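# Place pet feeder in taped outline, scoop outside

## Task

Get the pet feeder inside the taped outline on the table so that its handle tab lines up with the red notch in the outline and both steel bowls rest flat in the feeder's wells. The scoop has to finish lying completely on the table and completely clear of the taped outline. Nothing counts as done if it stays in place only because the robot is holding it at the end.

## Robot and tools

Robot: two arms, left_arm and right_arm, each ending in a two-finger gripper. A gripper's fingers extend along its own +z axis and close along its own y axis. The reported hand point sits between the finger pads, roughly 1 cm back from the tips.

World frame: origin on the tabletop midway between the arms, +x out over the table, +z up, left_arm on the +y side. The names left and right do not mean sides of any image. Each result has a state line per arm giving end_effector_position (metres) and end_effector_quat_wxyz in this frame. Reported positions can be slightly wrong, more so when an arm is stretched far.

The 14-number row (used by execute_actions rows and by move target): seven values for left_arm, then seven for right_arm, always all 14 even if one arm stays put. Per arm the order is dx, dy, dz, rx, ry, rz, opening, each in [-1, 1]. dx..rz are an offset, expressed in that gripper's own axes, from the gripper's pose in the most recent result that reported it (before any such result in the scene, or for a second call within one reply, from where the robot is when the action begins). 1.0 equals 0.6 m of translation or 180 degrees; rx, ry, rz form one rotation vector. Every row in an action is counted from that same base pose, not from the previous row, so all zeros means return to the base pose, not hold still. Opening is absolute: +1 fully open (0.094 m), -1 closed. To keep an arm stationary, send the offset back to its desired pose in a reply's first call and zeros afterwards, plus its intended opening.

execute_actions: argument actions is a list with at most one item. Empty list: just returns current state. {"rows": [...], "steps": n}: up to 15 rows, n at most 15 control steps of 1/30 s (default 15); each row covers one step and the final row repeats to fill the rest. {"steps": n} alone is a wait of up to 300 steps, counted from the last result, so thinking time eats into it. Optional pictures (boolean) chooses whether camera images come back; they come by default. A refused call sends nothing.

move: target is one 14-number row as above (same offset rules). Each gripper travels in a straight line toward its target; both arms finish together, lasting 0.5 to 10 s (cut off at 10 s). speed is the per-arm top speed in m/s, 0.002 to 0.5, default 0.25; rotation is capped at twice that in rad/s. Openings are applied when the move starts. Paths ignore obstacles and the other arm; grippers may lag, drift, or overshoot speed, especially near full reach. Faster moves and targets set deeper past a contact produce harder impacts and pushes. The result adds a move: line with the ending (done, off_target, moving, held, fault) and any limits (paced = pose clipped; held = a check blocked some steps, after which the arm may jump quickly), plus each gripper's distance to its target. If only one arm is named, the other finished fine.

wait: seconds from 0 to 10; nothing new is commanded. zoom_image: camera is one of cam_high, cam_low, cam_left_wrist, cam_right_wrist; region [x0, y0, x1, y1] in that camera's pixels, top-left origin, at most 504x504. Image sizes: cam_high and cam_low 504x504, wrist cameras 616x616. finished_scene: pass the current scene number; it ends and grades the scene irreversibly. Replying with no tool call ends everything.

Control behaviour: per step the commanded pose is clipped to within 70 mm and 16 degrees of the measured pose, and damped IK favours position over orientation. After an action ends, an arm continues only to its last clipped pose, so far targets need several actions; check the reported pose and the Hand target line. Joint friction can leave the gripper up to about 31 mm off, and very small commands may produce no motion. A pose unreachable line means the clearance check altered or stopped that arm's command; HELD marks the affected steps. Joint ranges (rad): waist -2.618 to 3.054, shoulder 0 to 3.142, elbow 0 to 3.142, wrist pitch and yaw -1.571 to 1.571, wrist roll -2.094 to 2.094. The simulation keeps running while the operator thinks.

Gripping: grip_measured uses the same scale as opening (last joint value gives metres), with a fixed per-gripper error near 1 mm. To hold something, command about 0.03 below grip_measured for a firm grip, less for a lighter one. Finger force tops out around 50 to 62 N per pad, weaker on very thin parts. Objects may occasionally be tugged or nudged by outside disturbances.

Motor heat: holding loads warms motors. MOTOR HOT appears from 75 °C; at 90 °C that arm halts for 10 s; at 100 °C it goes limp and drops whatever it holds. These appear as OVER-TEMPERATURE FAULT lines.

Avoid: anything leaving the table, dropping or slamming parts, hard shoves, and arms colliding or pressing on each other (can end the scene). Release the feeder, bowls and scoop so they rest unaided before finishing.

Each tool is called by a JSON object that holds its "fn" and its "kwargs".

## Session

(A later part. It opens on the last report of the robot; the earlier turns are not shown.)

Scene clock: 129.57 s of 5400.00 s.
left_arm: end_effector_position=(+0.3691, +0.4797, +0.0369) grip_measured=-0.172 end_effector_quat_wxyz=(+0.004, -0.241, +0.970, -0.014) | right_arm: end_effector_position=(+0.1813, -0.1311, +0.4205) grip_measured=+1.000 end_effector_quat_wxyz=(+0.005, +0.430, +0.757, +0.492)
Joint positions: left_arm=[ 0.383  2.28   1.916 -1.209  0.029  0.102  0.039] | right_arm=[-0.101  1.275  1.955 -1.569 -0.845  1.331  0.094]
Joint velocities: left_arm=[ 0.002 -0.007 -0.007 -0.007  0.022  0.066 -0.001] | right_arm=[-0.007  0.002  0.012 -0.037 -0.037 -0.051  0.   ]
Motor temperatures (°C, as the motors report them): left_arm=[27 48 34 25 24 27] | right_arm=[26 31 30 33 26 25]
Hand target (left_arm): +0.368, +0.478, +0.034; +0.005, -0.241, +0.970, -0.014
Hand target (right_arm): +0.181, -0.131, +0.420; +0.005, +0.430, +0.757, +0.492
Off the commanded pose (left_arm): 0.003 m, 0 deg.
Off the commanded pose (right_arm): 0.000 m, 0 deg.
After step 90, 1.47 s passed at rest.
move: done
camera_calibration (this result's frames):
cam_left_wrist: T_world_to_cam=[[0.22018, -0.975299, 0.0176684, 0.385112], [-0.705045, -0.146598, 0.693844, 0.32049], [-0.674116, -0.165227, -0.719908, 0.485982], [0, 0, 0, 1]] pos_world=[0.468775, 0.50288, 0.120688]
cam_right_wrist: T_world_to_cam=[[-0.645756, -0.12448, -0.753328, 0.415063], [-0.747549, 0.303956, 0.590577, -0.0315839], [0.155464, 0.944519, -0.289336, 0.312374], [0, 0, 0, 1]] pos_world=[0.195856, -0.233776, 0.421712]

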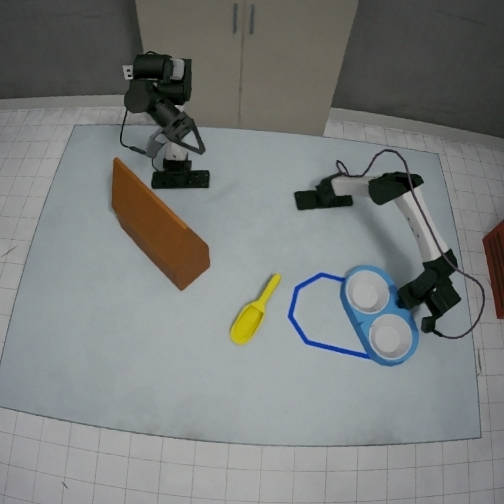

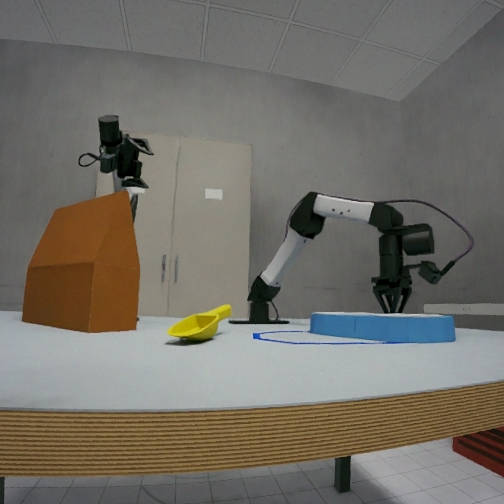

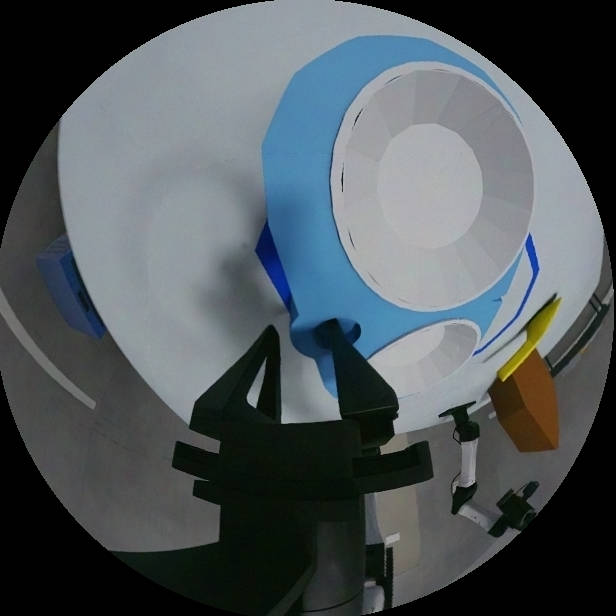

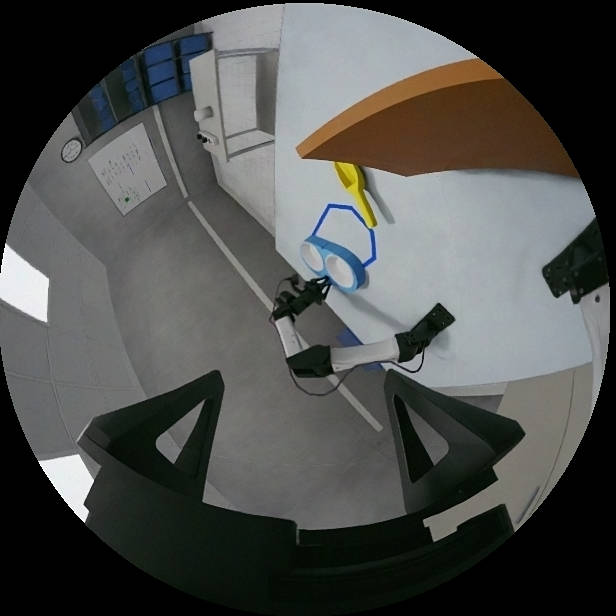

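{"fn": "move", "kwargs": {"target": [0,0,0,0,0,0,-0.8, 0,0,0,0,0,0,1]}}

{"fn": "move", "kwargs": {"target": [0.183,-0.198,0.005,0,0,-0.28,-0.8, 0,0,0,0,0,0,1], "speed": 0.06}}

{"fn": "zoom_image", "kwargs": {"camera": "cam_high", "region": [260, 240, 440, 390]}}

Scene clock: 137.03 s of 5400.00 s.
left_arm: end_effector_position=(+0.3681, +0.4799, +0.0369) grip_measured=-0.671 end_effector_quat_wxyz=(+0.002, -0.241, +0.970, -0.013) | right_arm: end_effector_position=(+0.1813, -0.1311, +0.4205) grip_measured=+1.000 end_effector_quat_wxyz=(+0.005, +0.430, +0.757, +0.492)
Joint positions: left_arm=[ 0.383  2.28   1.916 -1.212  0.025  0.102  0.015] | right_arm=[-0.101  1.275  1.955 -1.569 -0.845  1.331  0.094]
Joint velocities: left_arm=[ 0.002  0.002  0.002  0.037 -0.007 -0.007  0.   ] | right_arm=[ 0.002 -0.002 -0.002 -0.037 -0.125 -0.007  0.   ]
Motor temperatures (°C, as the motors report them): left_arm=[27 49 33 25 24 27] | right_arm=[26 31 30 33 26 25]
Hand target (left_arm): +0.369, +0.480, +0.037; +0.004, -0.241, +0.970, -0.014
Hand target (right_arm): +0.181, -0.131, +0.420; +0.005, +0.430, +0.757, +0.492
Off the commanded pose (left_arm): 0.001 m, 0 deg.
Off the commanded pose (right_arm): 0.000 m, 0 deg.
After step 90, 3.77 s passed at rest.
move: done
camera_calibration (this result's frames):
cam_left_wrist: T_world_to_cam=[[0.220617, -0.975248, 0.0148493, 0.385434], [-0.701599, -0.1481, 0.697012, 0.319141], [-0.67756, -0.164191, -0.716906, 0.485969], [0, 0, 0, 1]] pos_world=[0.468149, 0.50295, 0.120225]
cam_right_wrist: T_world_to_cam=[[-0.645756, -0.12448, -0.753328, 0.415063], [-0.747549, 0.303956, 0.590577, -0.0315839], [0.155464, 0.944519, -0.289336, 0.312374], [0, 0, 0, 1]] pos_world=[0.195856, -0.233776, 0.421712]

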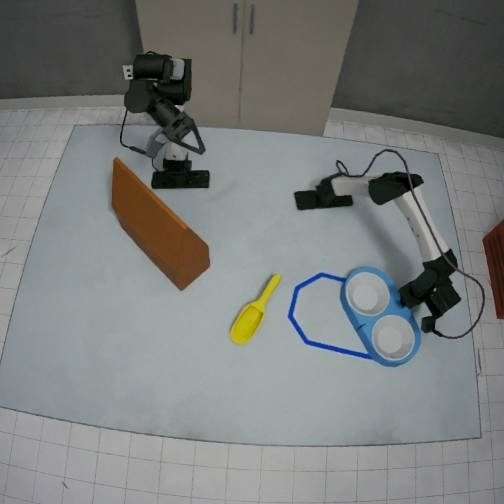

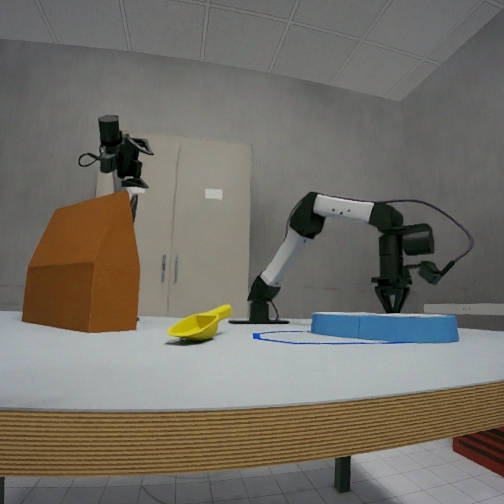

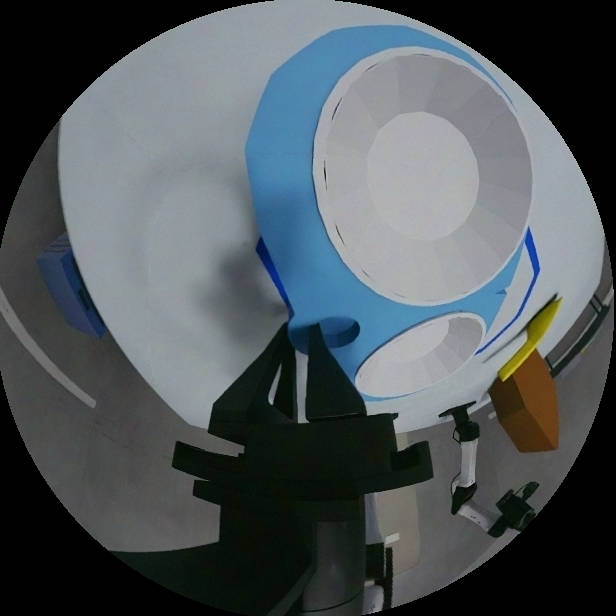

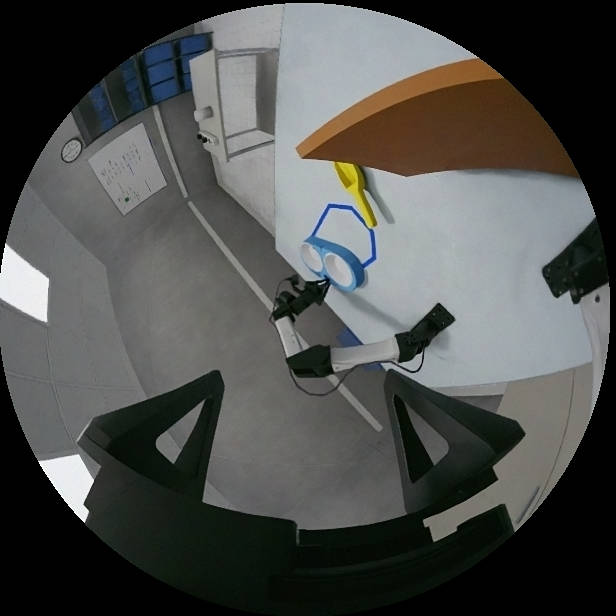

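Scene clock: 144.63 s of 5400.00 s.
left_arm: end_effector_position=(+0.3323, +0.3304, +0.0368) grip_measured=-0.670 end_effector_quat_wxyz=(+0.001, -0.629, +0.778, -0.007) | right_arm: end_effector_position=(+0.1813, -0.1311, +0.4205) grip_measured=+1.000 end_effector_quat_wxyz=(+0.005, +0.430, +0.757, +0.492)
Joint positions: left_arm=[ 0.069  1.898  1.332 -0.997  0.011 -1.085  0.016] | right_arm=[-0.101  1.275  1.955 -1.569 -0.845  1.331  0.094]
Joint velocities: left_arm=[-0.012 -0.002  0.007  0.081 -0.007  0.022 -0.001] | right_arm=[-0.002 -0.022  0.007 -0.095 -0.066  0.051  0.   ]
Motor temperatures (°C, as the motors report them): left_arm=[27 49 33 25 24 27] | right_arm=[26 31 30 33 26 25]
Hand target (left_arm): +0.328, +0.324, +0.036; -0.003, -0.631, +0.775, -0.009
Hand target (right_arm): +0.181, -0.131, +0.420; +0.005, +0.430, +0.757, +0.492
Off the commanded pose (left_arm): 0.009 m, 1 deg.
Off the commanded pose (right_arm): 0.000 m, 0 deg.
move: done
camera_calibration (this result's frames):
cam_left_wrist: T_world_to_cam=[[0.889008, -0.457884, 0.00266375, -0.145001], [-0.32761, -0.631987, 0.702328, 0.307377], [-0.319902, -0.625248, -0.711848, 0.470382], [0, 0, 0, 1]] pos_world=[0.380083, 0.42197, 0.119347]
cam_right_wrist: T_world_to_cam=[[-0.645756, -0.12448, -0.753328, 0.415063], [-0.747549, 0.303956, 0.590577, -0.0315839], [0.155464, 0.944519, -0.289336, 0.312374], [0, 0, 0, 1]] pos_world=[0.195856, -0.233776, 0.421712]

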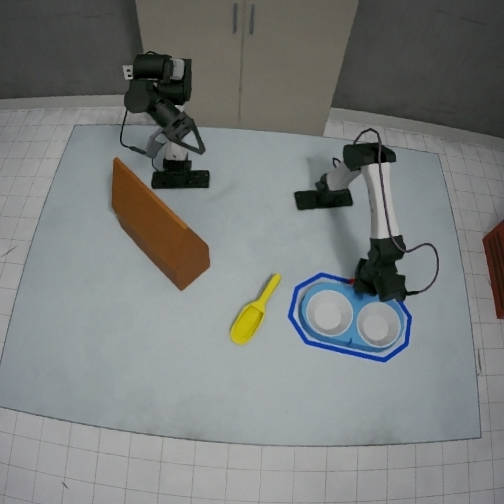

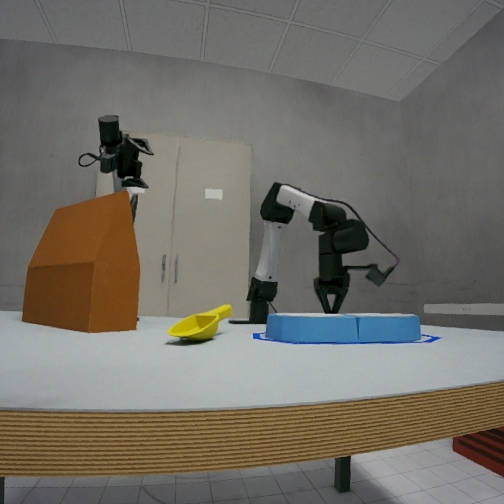

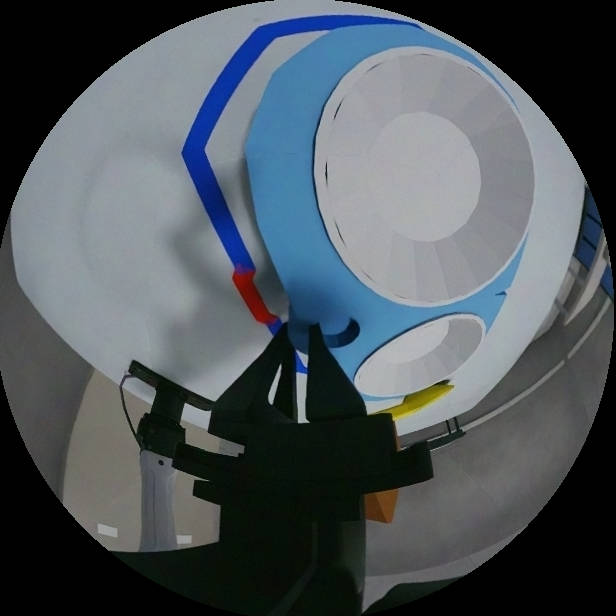

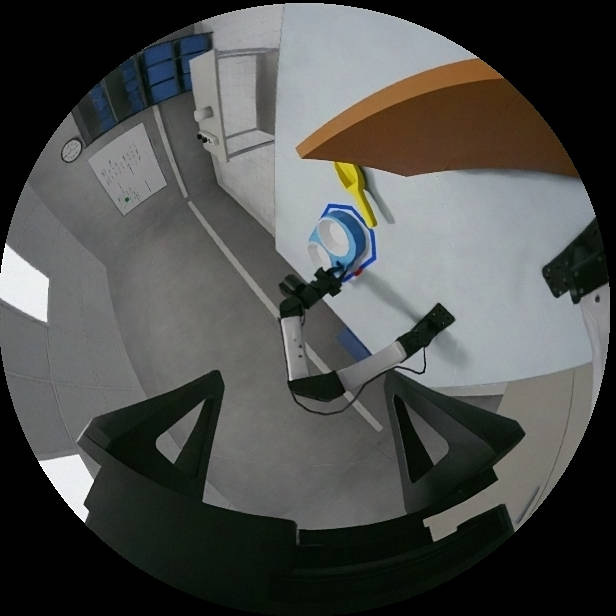

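Region (260, 240, 440, 390) of cam_high's 504x504 image, scaled by 2.800, with more detail than that image has.

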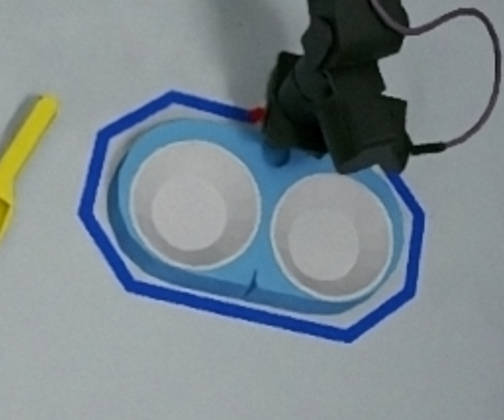

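{"fn": "move", "kwargs": {"target": [-0.012,0.02,0,0,0,0,-0.8, 0,0,0,0,0,0,1], "speed": 0.02}}

{"fn": "move", "kwargs": {"target": [0,0,0,0,0,0,-0.4, 0,0,0,0,0,0,1]}}

{"fn": "move", "kwargs": {"target": [0,0.0,-0.12,0,0,0,-0.4, 0,0,0,0,0,0,1], "speed": 0.06}}

{"fn": "move", "kwargs": {"target": [0,0.2,-0.03,0,0,0,-0.4, 0,0,0,0,0,0,1], "speed": 0.15}}

{"fn": "zoom_image", "kwargs": {"camera": "cam_high", "region": [260, 240, 440, 390]}}

Scene clock: 154.97 s of 5400.00 s.
left_arm: end_effector_position=(+0.3286, +0.3367, +0.0368) grip_measured=-0.670 end_effector_quat_wxyz=(+0.003, -0.626, +0.780, -0.007) | right_arm: end_effector_position=(+0.1813, -0.1311, +0.4205) grip_measured=+1.000 end_effector_quat_wxyz=(+0.005, +0.430, +0.757, +0.492)
Joint positions: left_arm=[ 0.09   1.889  1.32  -0.991  0.012 -1.056  0.016] | right_arm=[-0.101  1.275  1.955 -1.569 -0.845  1.331  0.094]
Joint velocities: left_arm=[-0.002 -0.002 -0.002 -0.037 -0.022  0.007 -0.   ] | right_arm=[-0.017  0.007 -0.002  0.022  0.037  0.007  0.   ]
Motor temperatures (°C, as the motors report them): left_arm=[27 48 33 25 24 27] | right_arm=[26 30 30 33 26 25]
Hand target (left_arm): +0.322, +0.340, +0.036; +0.001, -0.629, +0.777, -0.007
Hand target (right_arm): +0.181, -0.131, +0.420; +0.005, +0.430, +0.757, +0.492
Off the commanded pose (left_arm): 0.007 m, 0 deg.
Off the commanded pose (right_arm): 0.000 m, 0 deg.
After step 90, 6.33 s passed at rest.
move: done
camera_calibration (this result's frames):
cam_left_wrist: T_world_to_cam=[[0.885475, -0.464658, 0.00517844, -0.135489], [-0.334545, -0.629711, 0.701102, 0.311718], [-0.322512, -0.622541, -0.713042, 0.473161], [0, 0, 0, 1]] pos_world=[0.376856, 0.427898, 0.119539]
cam_right_wrist: T_world_to_cam=[[-0.645756, -0.12448, -0.753328, 0.415063], [-0.747549, 0.303956, 0.590577, -0.0315839], [0.155464, 0.944519, -0.289336, 0.312374], [0, 0, 0, 1]] pos_world=[0.195856, -0.233776, 0.421712]

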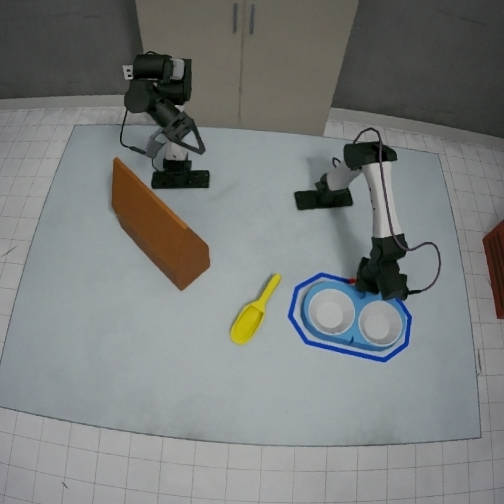

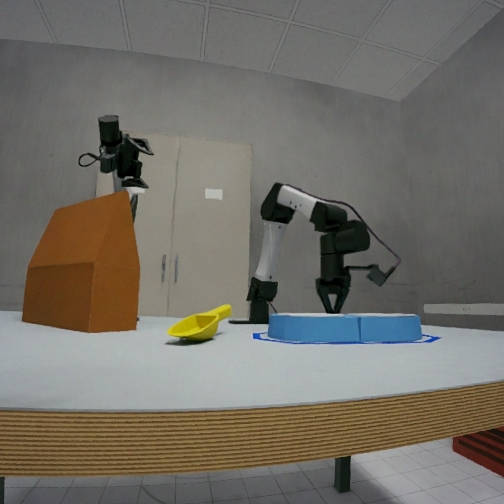

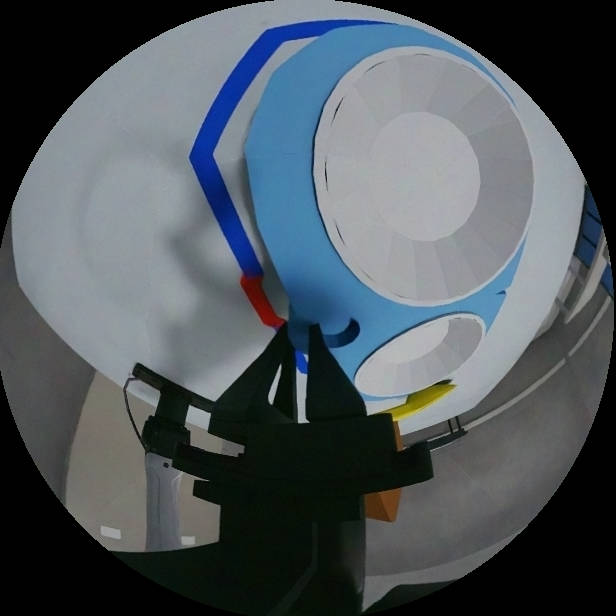

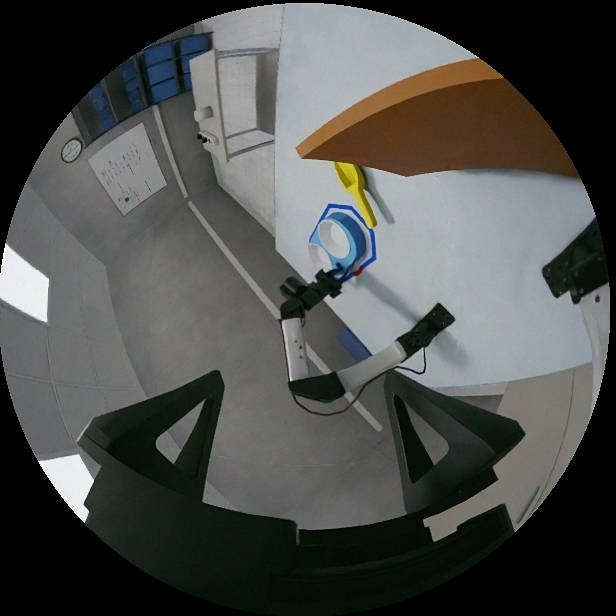

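Scene clock: 155.47 s of 5400.00 s.
left_arm: end_effector_position=(+0.3285, +0.3366, +0.0368) grip_measured=-0.402 end_effector_quat_wxyz=(+0.002, -0.626, +0.780, -0.008) | right_arm: end_effector_position=(+0.1813, -0.1311, +0.4205) grip_measured=+1.000 end_effector_quat_wxyz=(+0.005, +0.430, +0.757, +0.492)
Joint positions: left_arm=[ 0.09   1.889  1.32  -0.992  0.013 -1.056  0.028] | right_arm=[-0.101  1.275  1.955 -1.569 -0.845  1.331  0.094]
Joint velocities: left_arm=[-0.007  0.007 -0.017  0.007 -0.022  0.007 -0.001] | right_arm=[-0.007  0.002 -0.007 -0.081  0.037 -0.037  0.   ]
Motor temperatures (°C, as the motors report them): left_arm=[27 48 33 25 24 27] | right_arm=[26 30 30 33 26 25]
Hand target (left_arm): +0.329, +0.337, +0.037; +0.003, -0.626, +0.780, -0.007
Hand target (right_arm): +0.181, -0.131, +0.420; +0.005, +0.430, +0.757, +0.492
Off the commanded pose (left_arm): 0.000 m, 0 deg.
Off the commanded pose (right_arm): 0.000 m, 0 deg.
move: done
camera_calibration (this result's frames):
cam_left_wrist: T_world_to_cam=[[0.885472, -0.464661, 0.00544305, -0.135522], [-0.334449, -0.629118, 0.701679, 0.311352], [-0.322618, -0.623138, -0.712472, 0.473265], [0, 0, 0, 1]] pos_world=[0.376817, 0.427815, 0.119456]
cam_right_wrist: T_world_to_cam=[[-0.645756, -0.12448, -0.753328, 0.415063], [-0.747549, 0.303956, 0.590577, -0.0315839], [0.155464, 0.944519, -0.289336, 0.312374], [0, 0, 0, 1]] pos_world=[0.195856, -0.233776, 0.421712]

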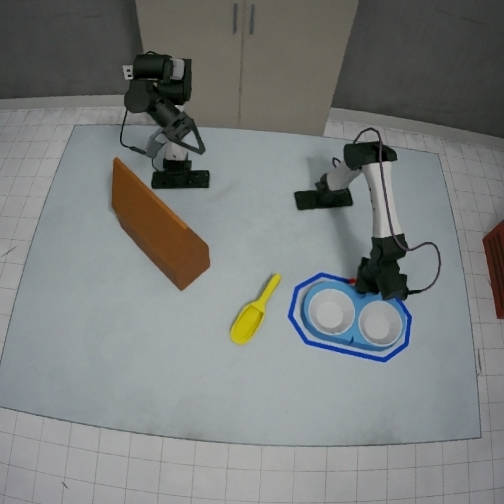

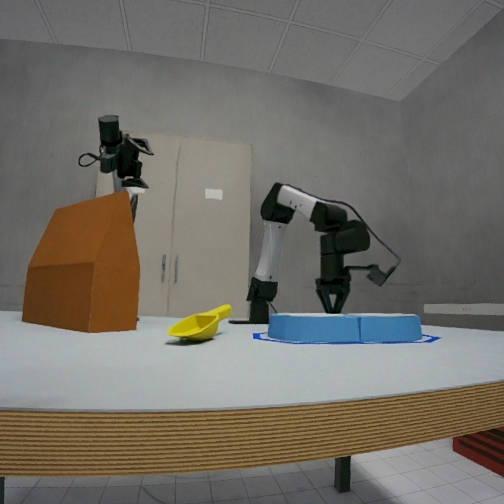

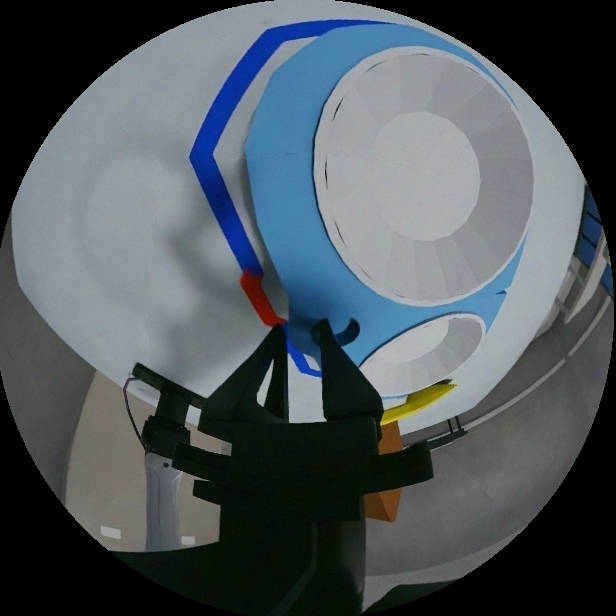

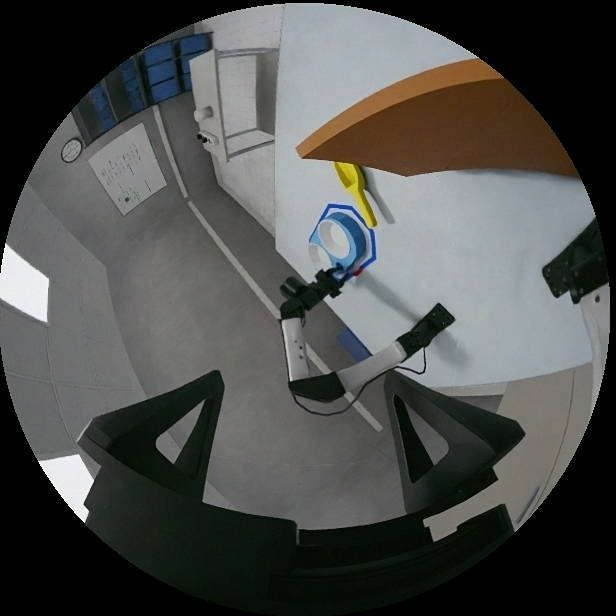

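Scene clock: 157.17 s of 5400.00 s.
left_arm: end_effector_position=(+0.3263, +0.3359, +0.1005) grip_measured=-0.401 end_effector_quat_wxyz=(-0.005, -0.626, +0.780, -0.005) | right_arm: end_effector_position=(+0.1813, -0.1311, +0.4205) grip_measured=+1.000 end_effector_quat_wxyz=(+0.005, +0.430, +0.757, +0.492)
Joint positions: left_arm=[ 0.09   1.846  1.521 -1.253  0.013 -1.056  0.028] | right_arm=[-0.101  1.275  1.955 -1.569 -0.845  1.331  0.094]
Joint velocities: left_arm=[-0.002 -0.017  0.012 -0.007 -0.066 -0.007  0.   ] | right_arm=[-0.002 -0.002 -0.007 -0.022  0.037  0.022  0.   ]
Motor temperatures (°C, as the motors report them): left_arm=[27 47 33 25 24 27] | right_arm=[26 30 30 33 26 25]
Hand target (left_arm): +0.328, +0.337, +0.108; +0.002, -0.626, +0.780, -0.008
Hand target (right_arm): +0.181, -0.131, +0.420; +0.005, +0.430, +0.757, +0.492
Off the commanded pose (left_arm): 0.009 m, 1 deg.
Off the commanded pose (right_arm): 0.000 m, 0 deg.
move: done
camera_calibration (this result's frames):
cam_left_wrist: T_world_to_cam=[[0.885466, -0.464662, -0.0062288, -0.133013], [-0.323375, -0.625743, 0.709841, 0.259928], [-0.333734, -0.626526, -0.704334, 0.52141], [0, 0, 0, 1]] pos_world=[0.375845, 0.427518, 0.181911]
cam_right_wrist: T_world_to_cam=[[-0.645756, -0.12448, -0.753328, 0.415063], [-0.747549, 0.303956, 0.590577, -0.0315839], [0.155464, 0.944519, -0.289336, 0.312374], [0, 0, 0, 1]] pos_world=[0.195856, -0.233776, 0.421712]

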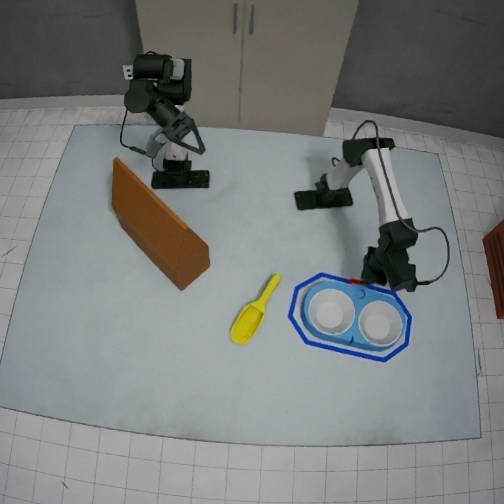

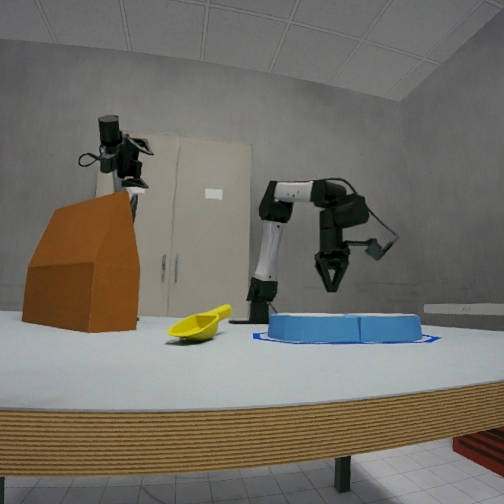

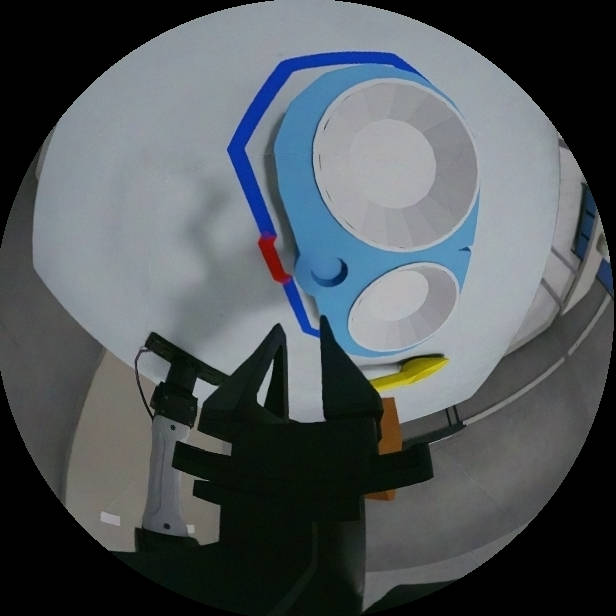

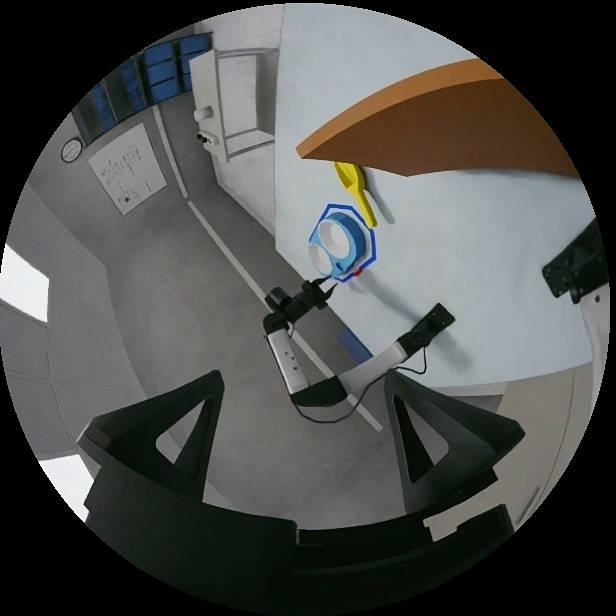

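Scene clock: 158.50 s of 5400.00 s.
left_arm: end_effector_position=(+0.2175, +0.3624, +0.1212) grip_measured=-0.401 end_effector_quat_wxyz=(+0.005, -0.626, +0.780, -0.007) | right_arm: end_effector_position=(+0.1813, -0.1311, +0.4205) grip_measured=+1.000 end_effector_quat_wxyz=(+0.005, +0.430, +0.757, +0.492)
Joint positions: left_arm=[ 0.319  1.48   1.203 -1.281  0.013 -0.828  0.028] | right_arm=[-0.101  1.275  1.955 -1.569 -0.845  1.331  0.094]
Joint velocities: left_arm=[ 0.012  0.012  0.027 -0.066  0.051 -0.022  0.001] | right_arm=[-0.012  0.002 -0.002 -0.007  0.022 -0.037  0.   ]
Motor temperatures (°C, as the motors report them): left_arm=[27 47 33 25 24 27] | right_arm=[26 30 30 33 26 25]
Hand target (left_arm): +0.209, +0.360, +0.117; -0.006, -0.626, +0.780, -0.007
Hand target (right_arm): +0.181, -0.131, +0.420; +0.005, +0.430, +0.757, +0.492
Off the commanded pose (left_arm): 0.009 m, 1 deg.
Off the commanded pose (right_arm): 0.000 m, 0 deg.
move: done
camera_calibration (this result's frames):
cam_left_wrist: T_world_to_cam=[[0.885635, -0.464325, 0.00723684, -0.0260492], [-0.337162, -0.632217, 0.697584, 0.233457], [-0.31933, -0.620245, -0.716467, 0.512434], [0, 0, 0, 1]] pos_world=[0.265418, 0.453335, 0.204475]
cam_right_wrist: T_world_to_cam=[[-0.645756, -0.12448, -0.753328, 0.415063], [-0.747549, 0.303956, 0.590577, -0.0315839], [0.155464, 0.944519, -0.289336, 0.312374], [0, 0, 0, 1]] pos_world=[0.195856, -0.233776, 0.421712]

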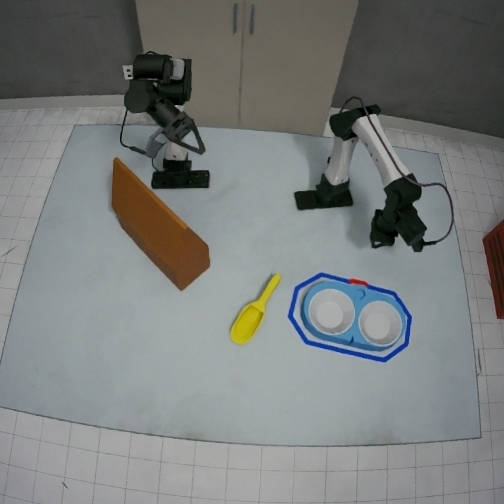

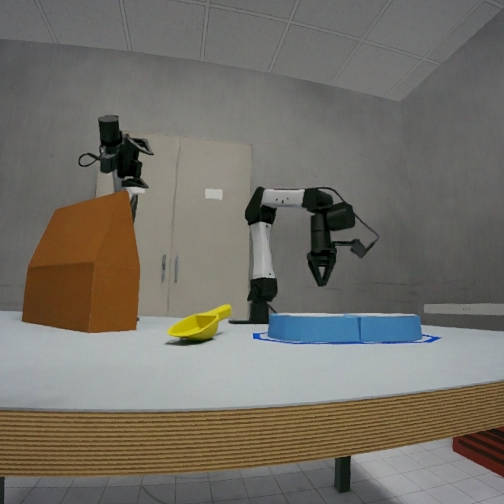

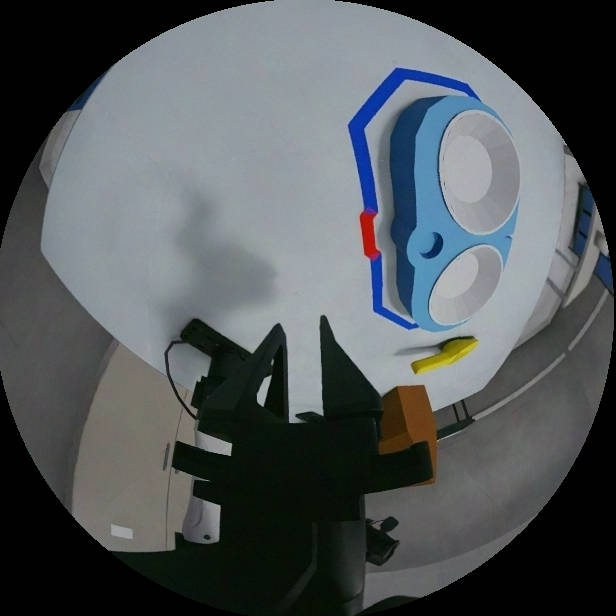

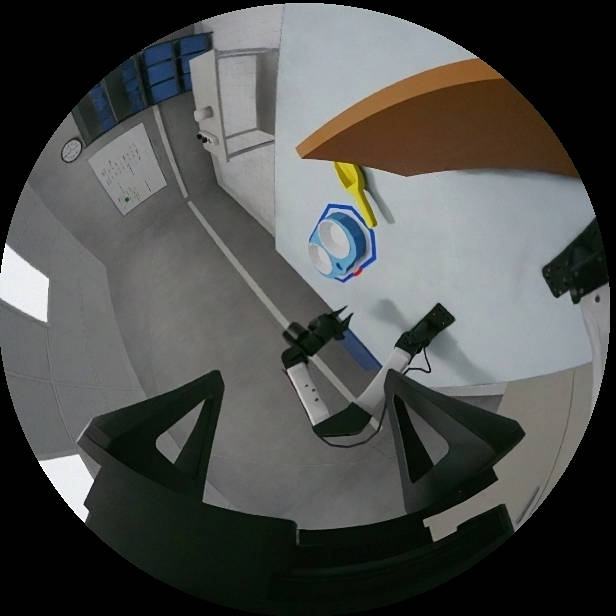

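Region (260, 240, 440, 390) of cam_high's 504x504 image, scaled by 2.800, with more detail than that image has.

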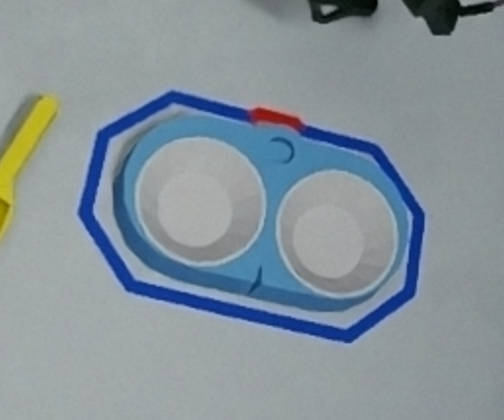

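{"fn": "finished_scene", "kwargs": {"scene": 1}}

The scene is finished: the task was done.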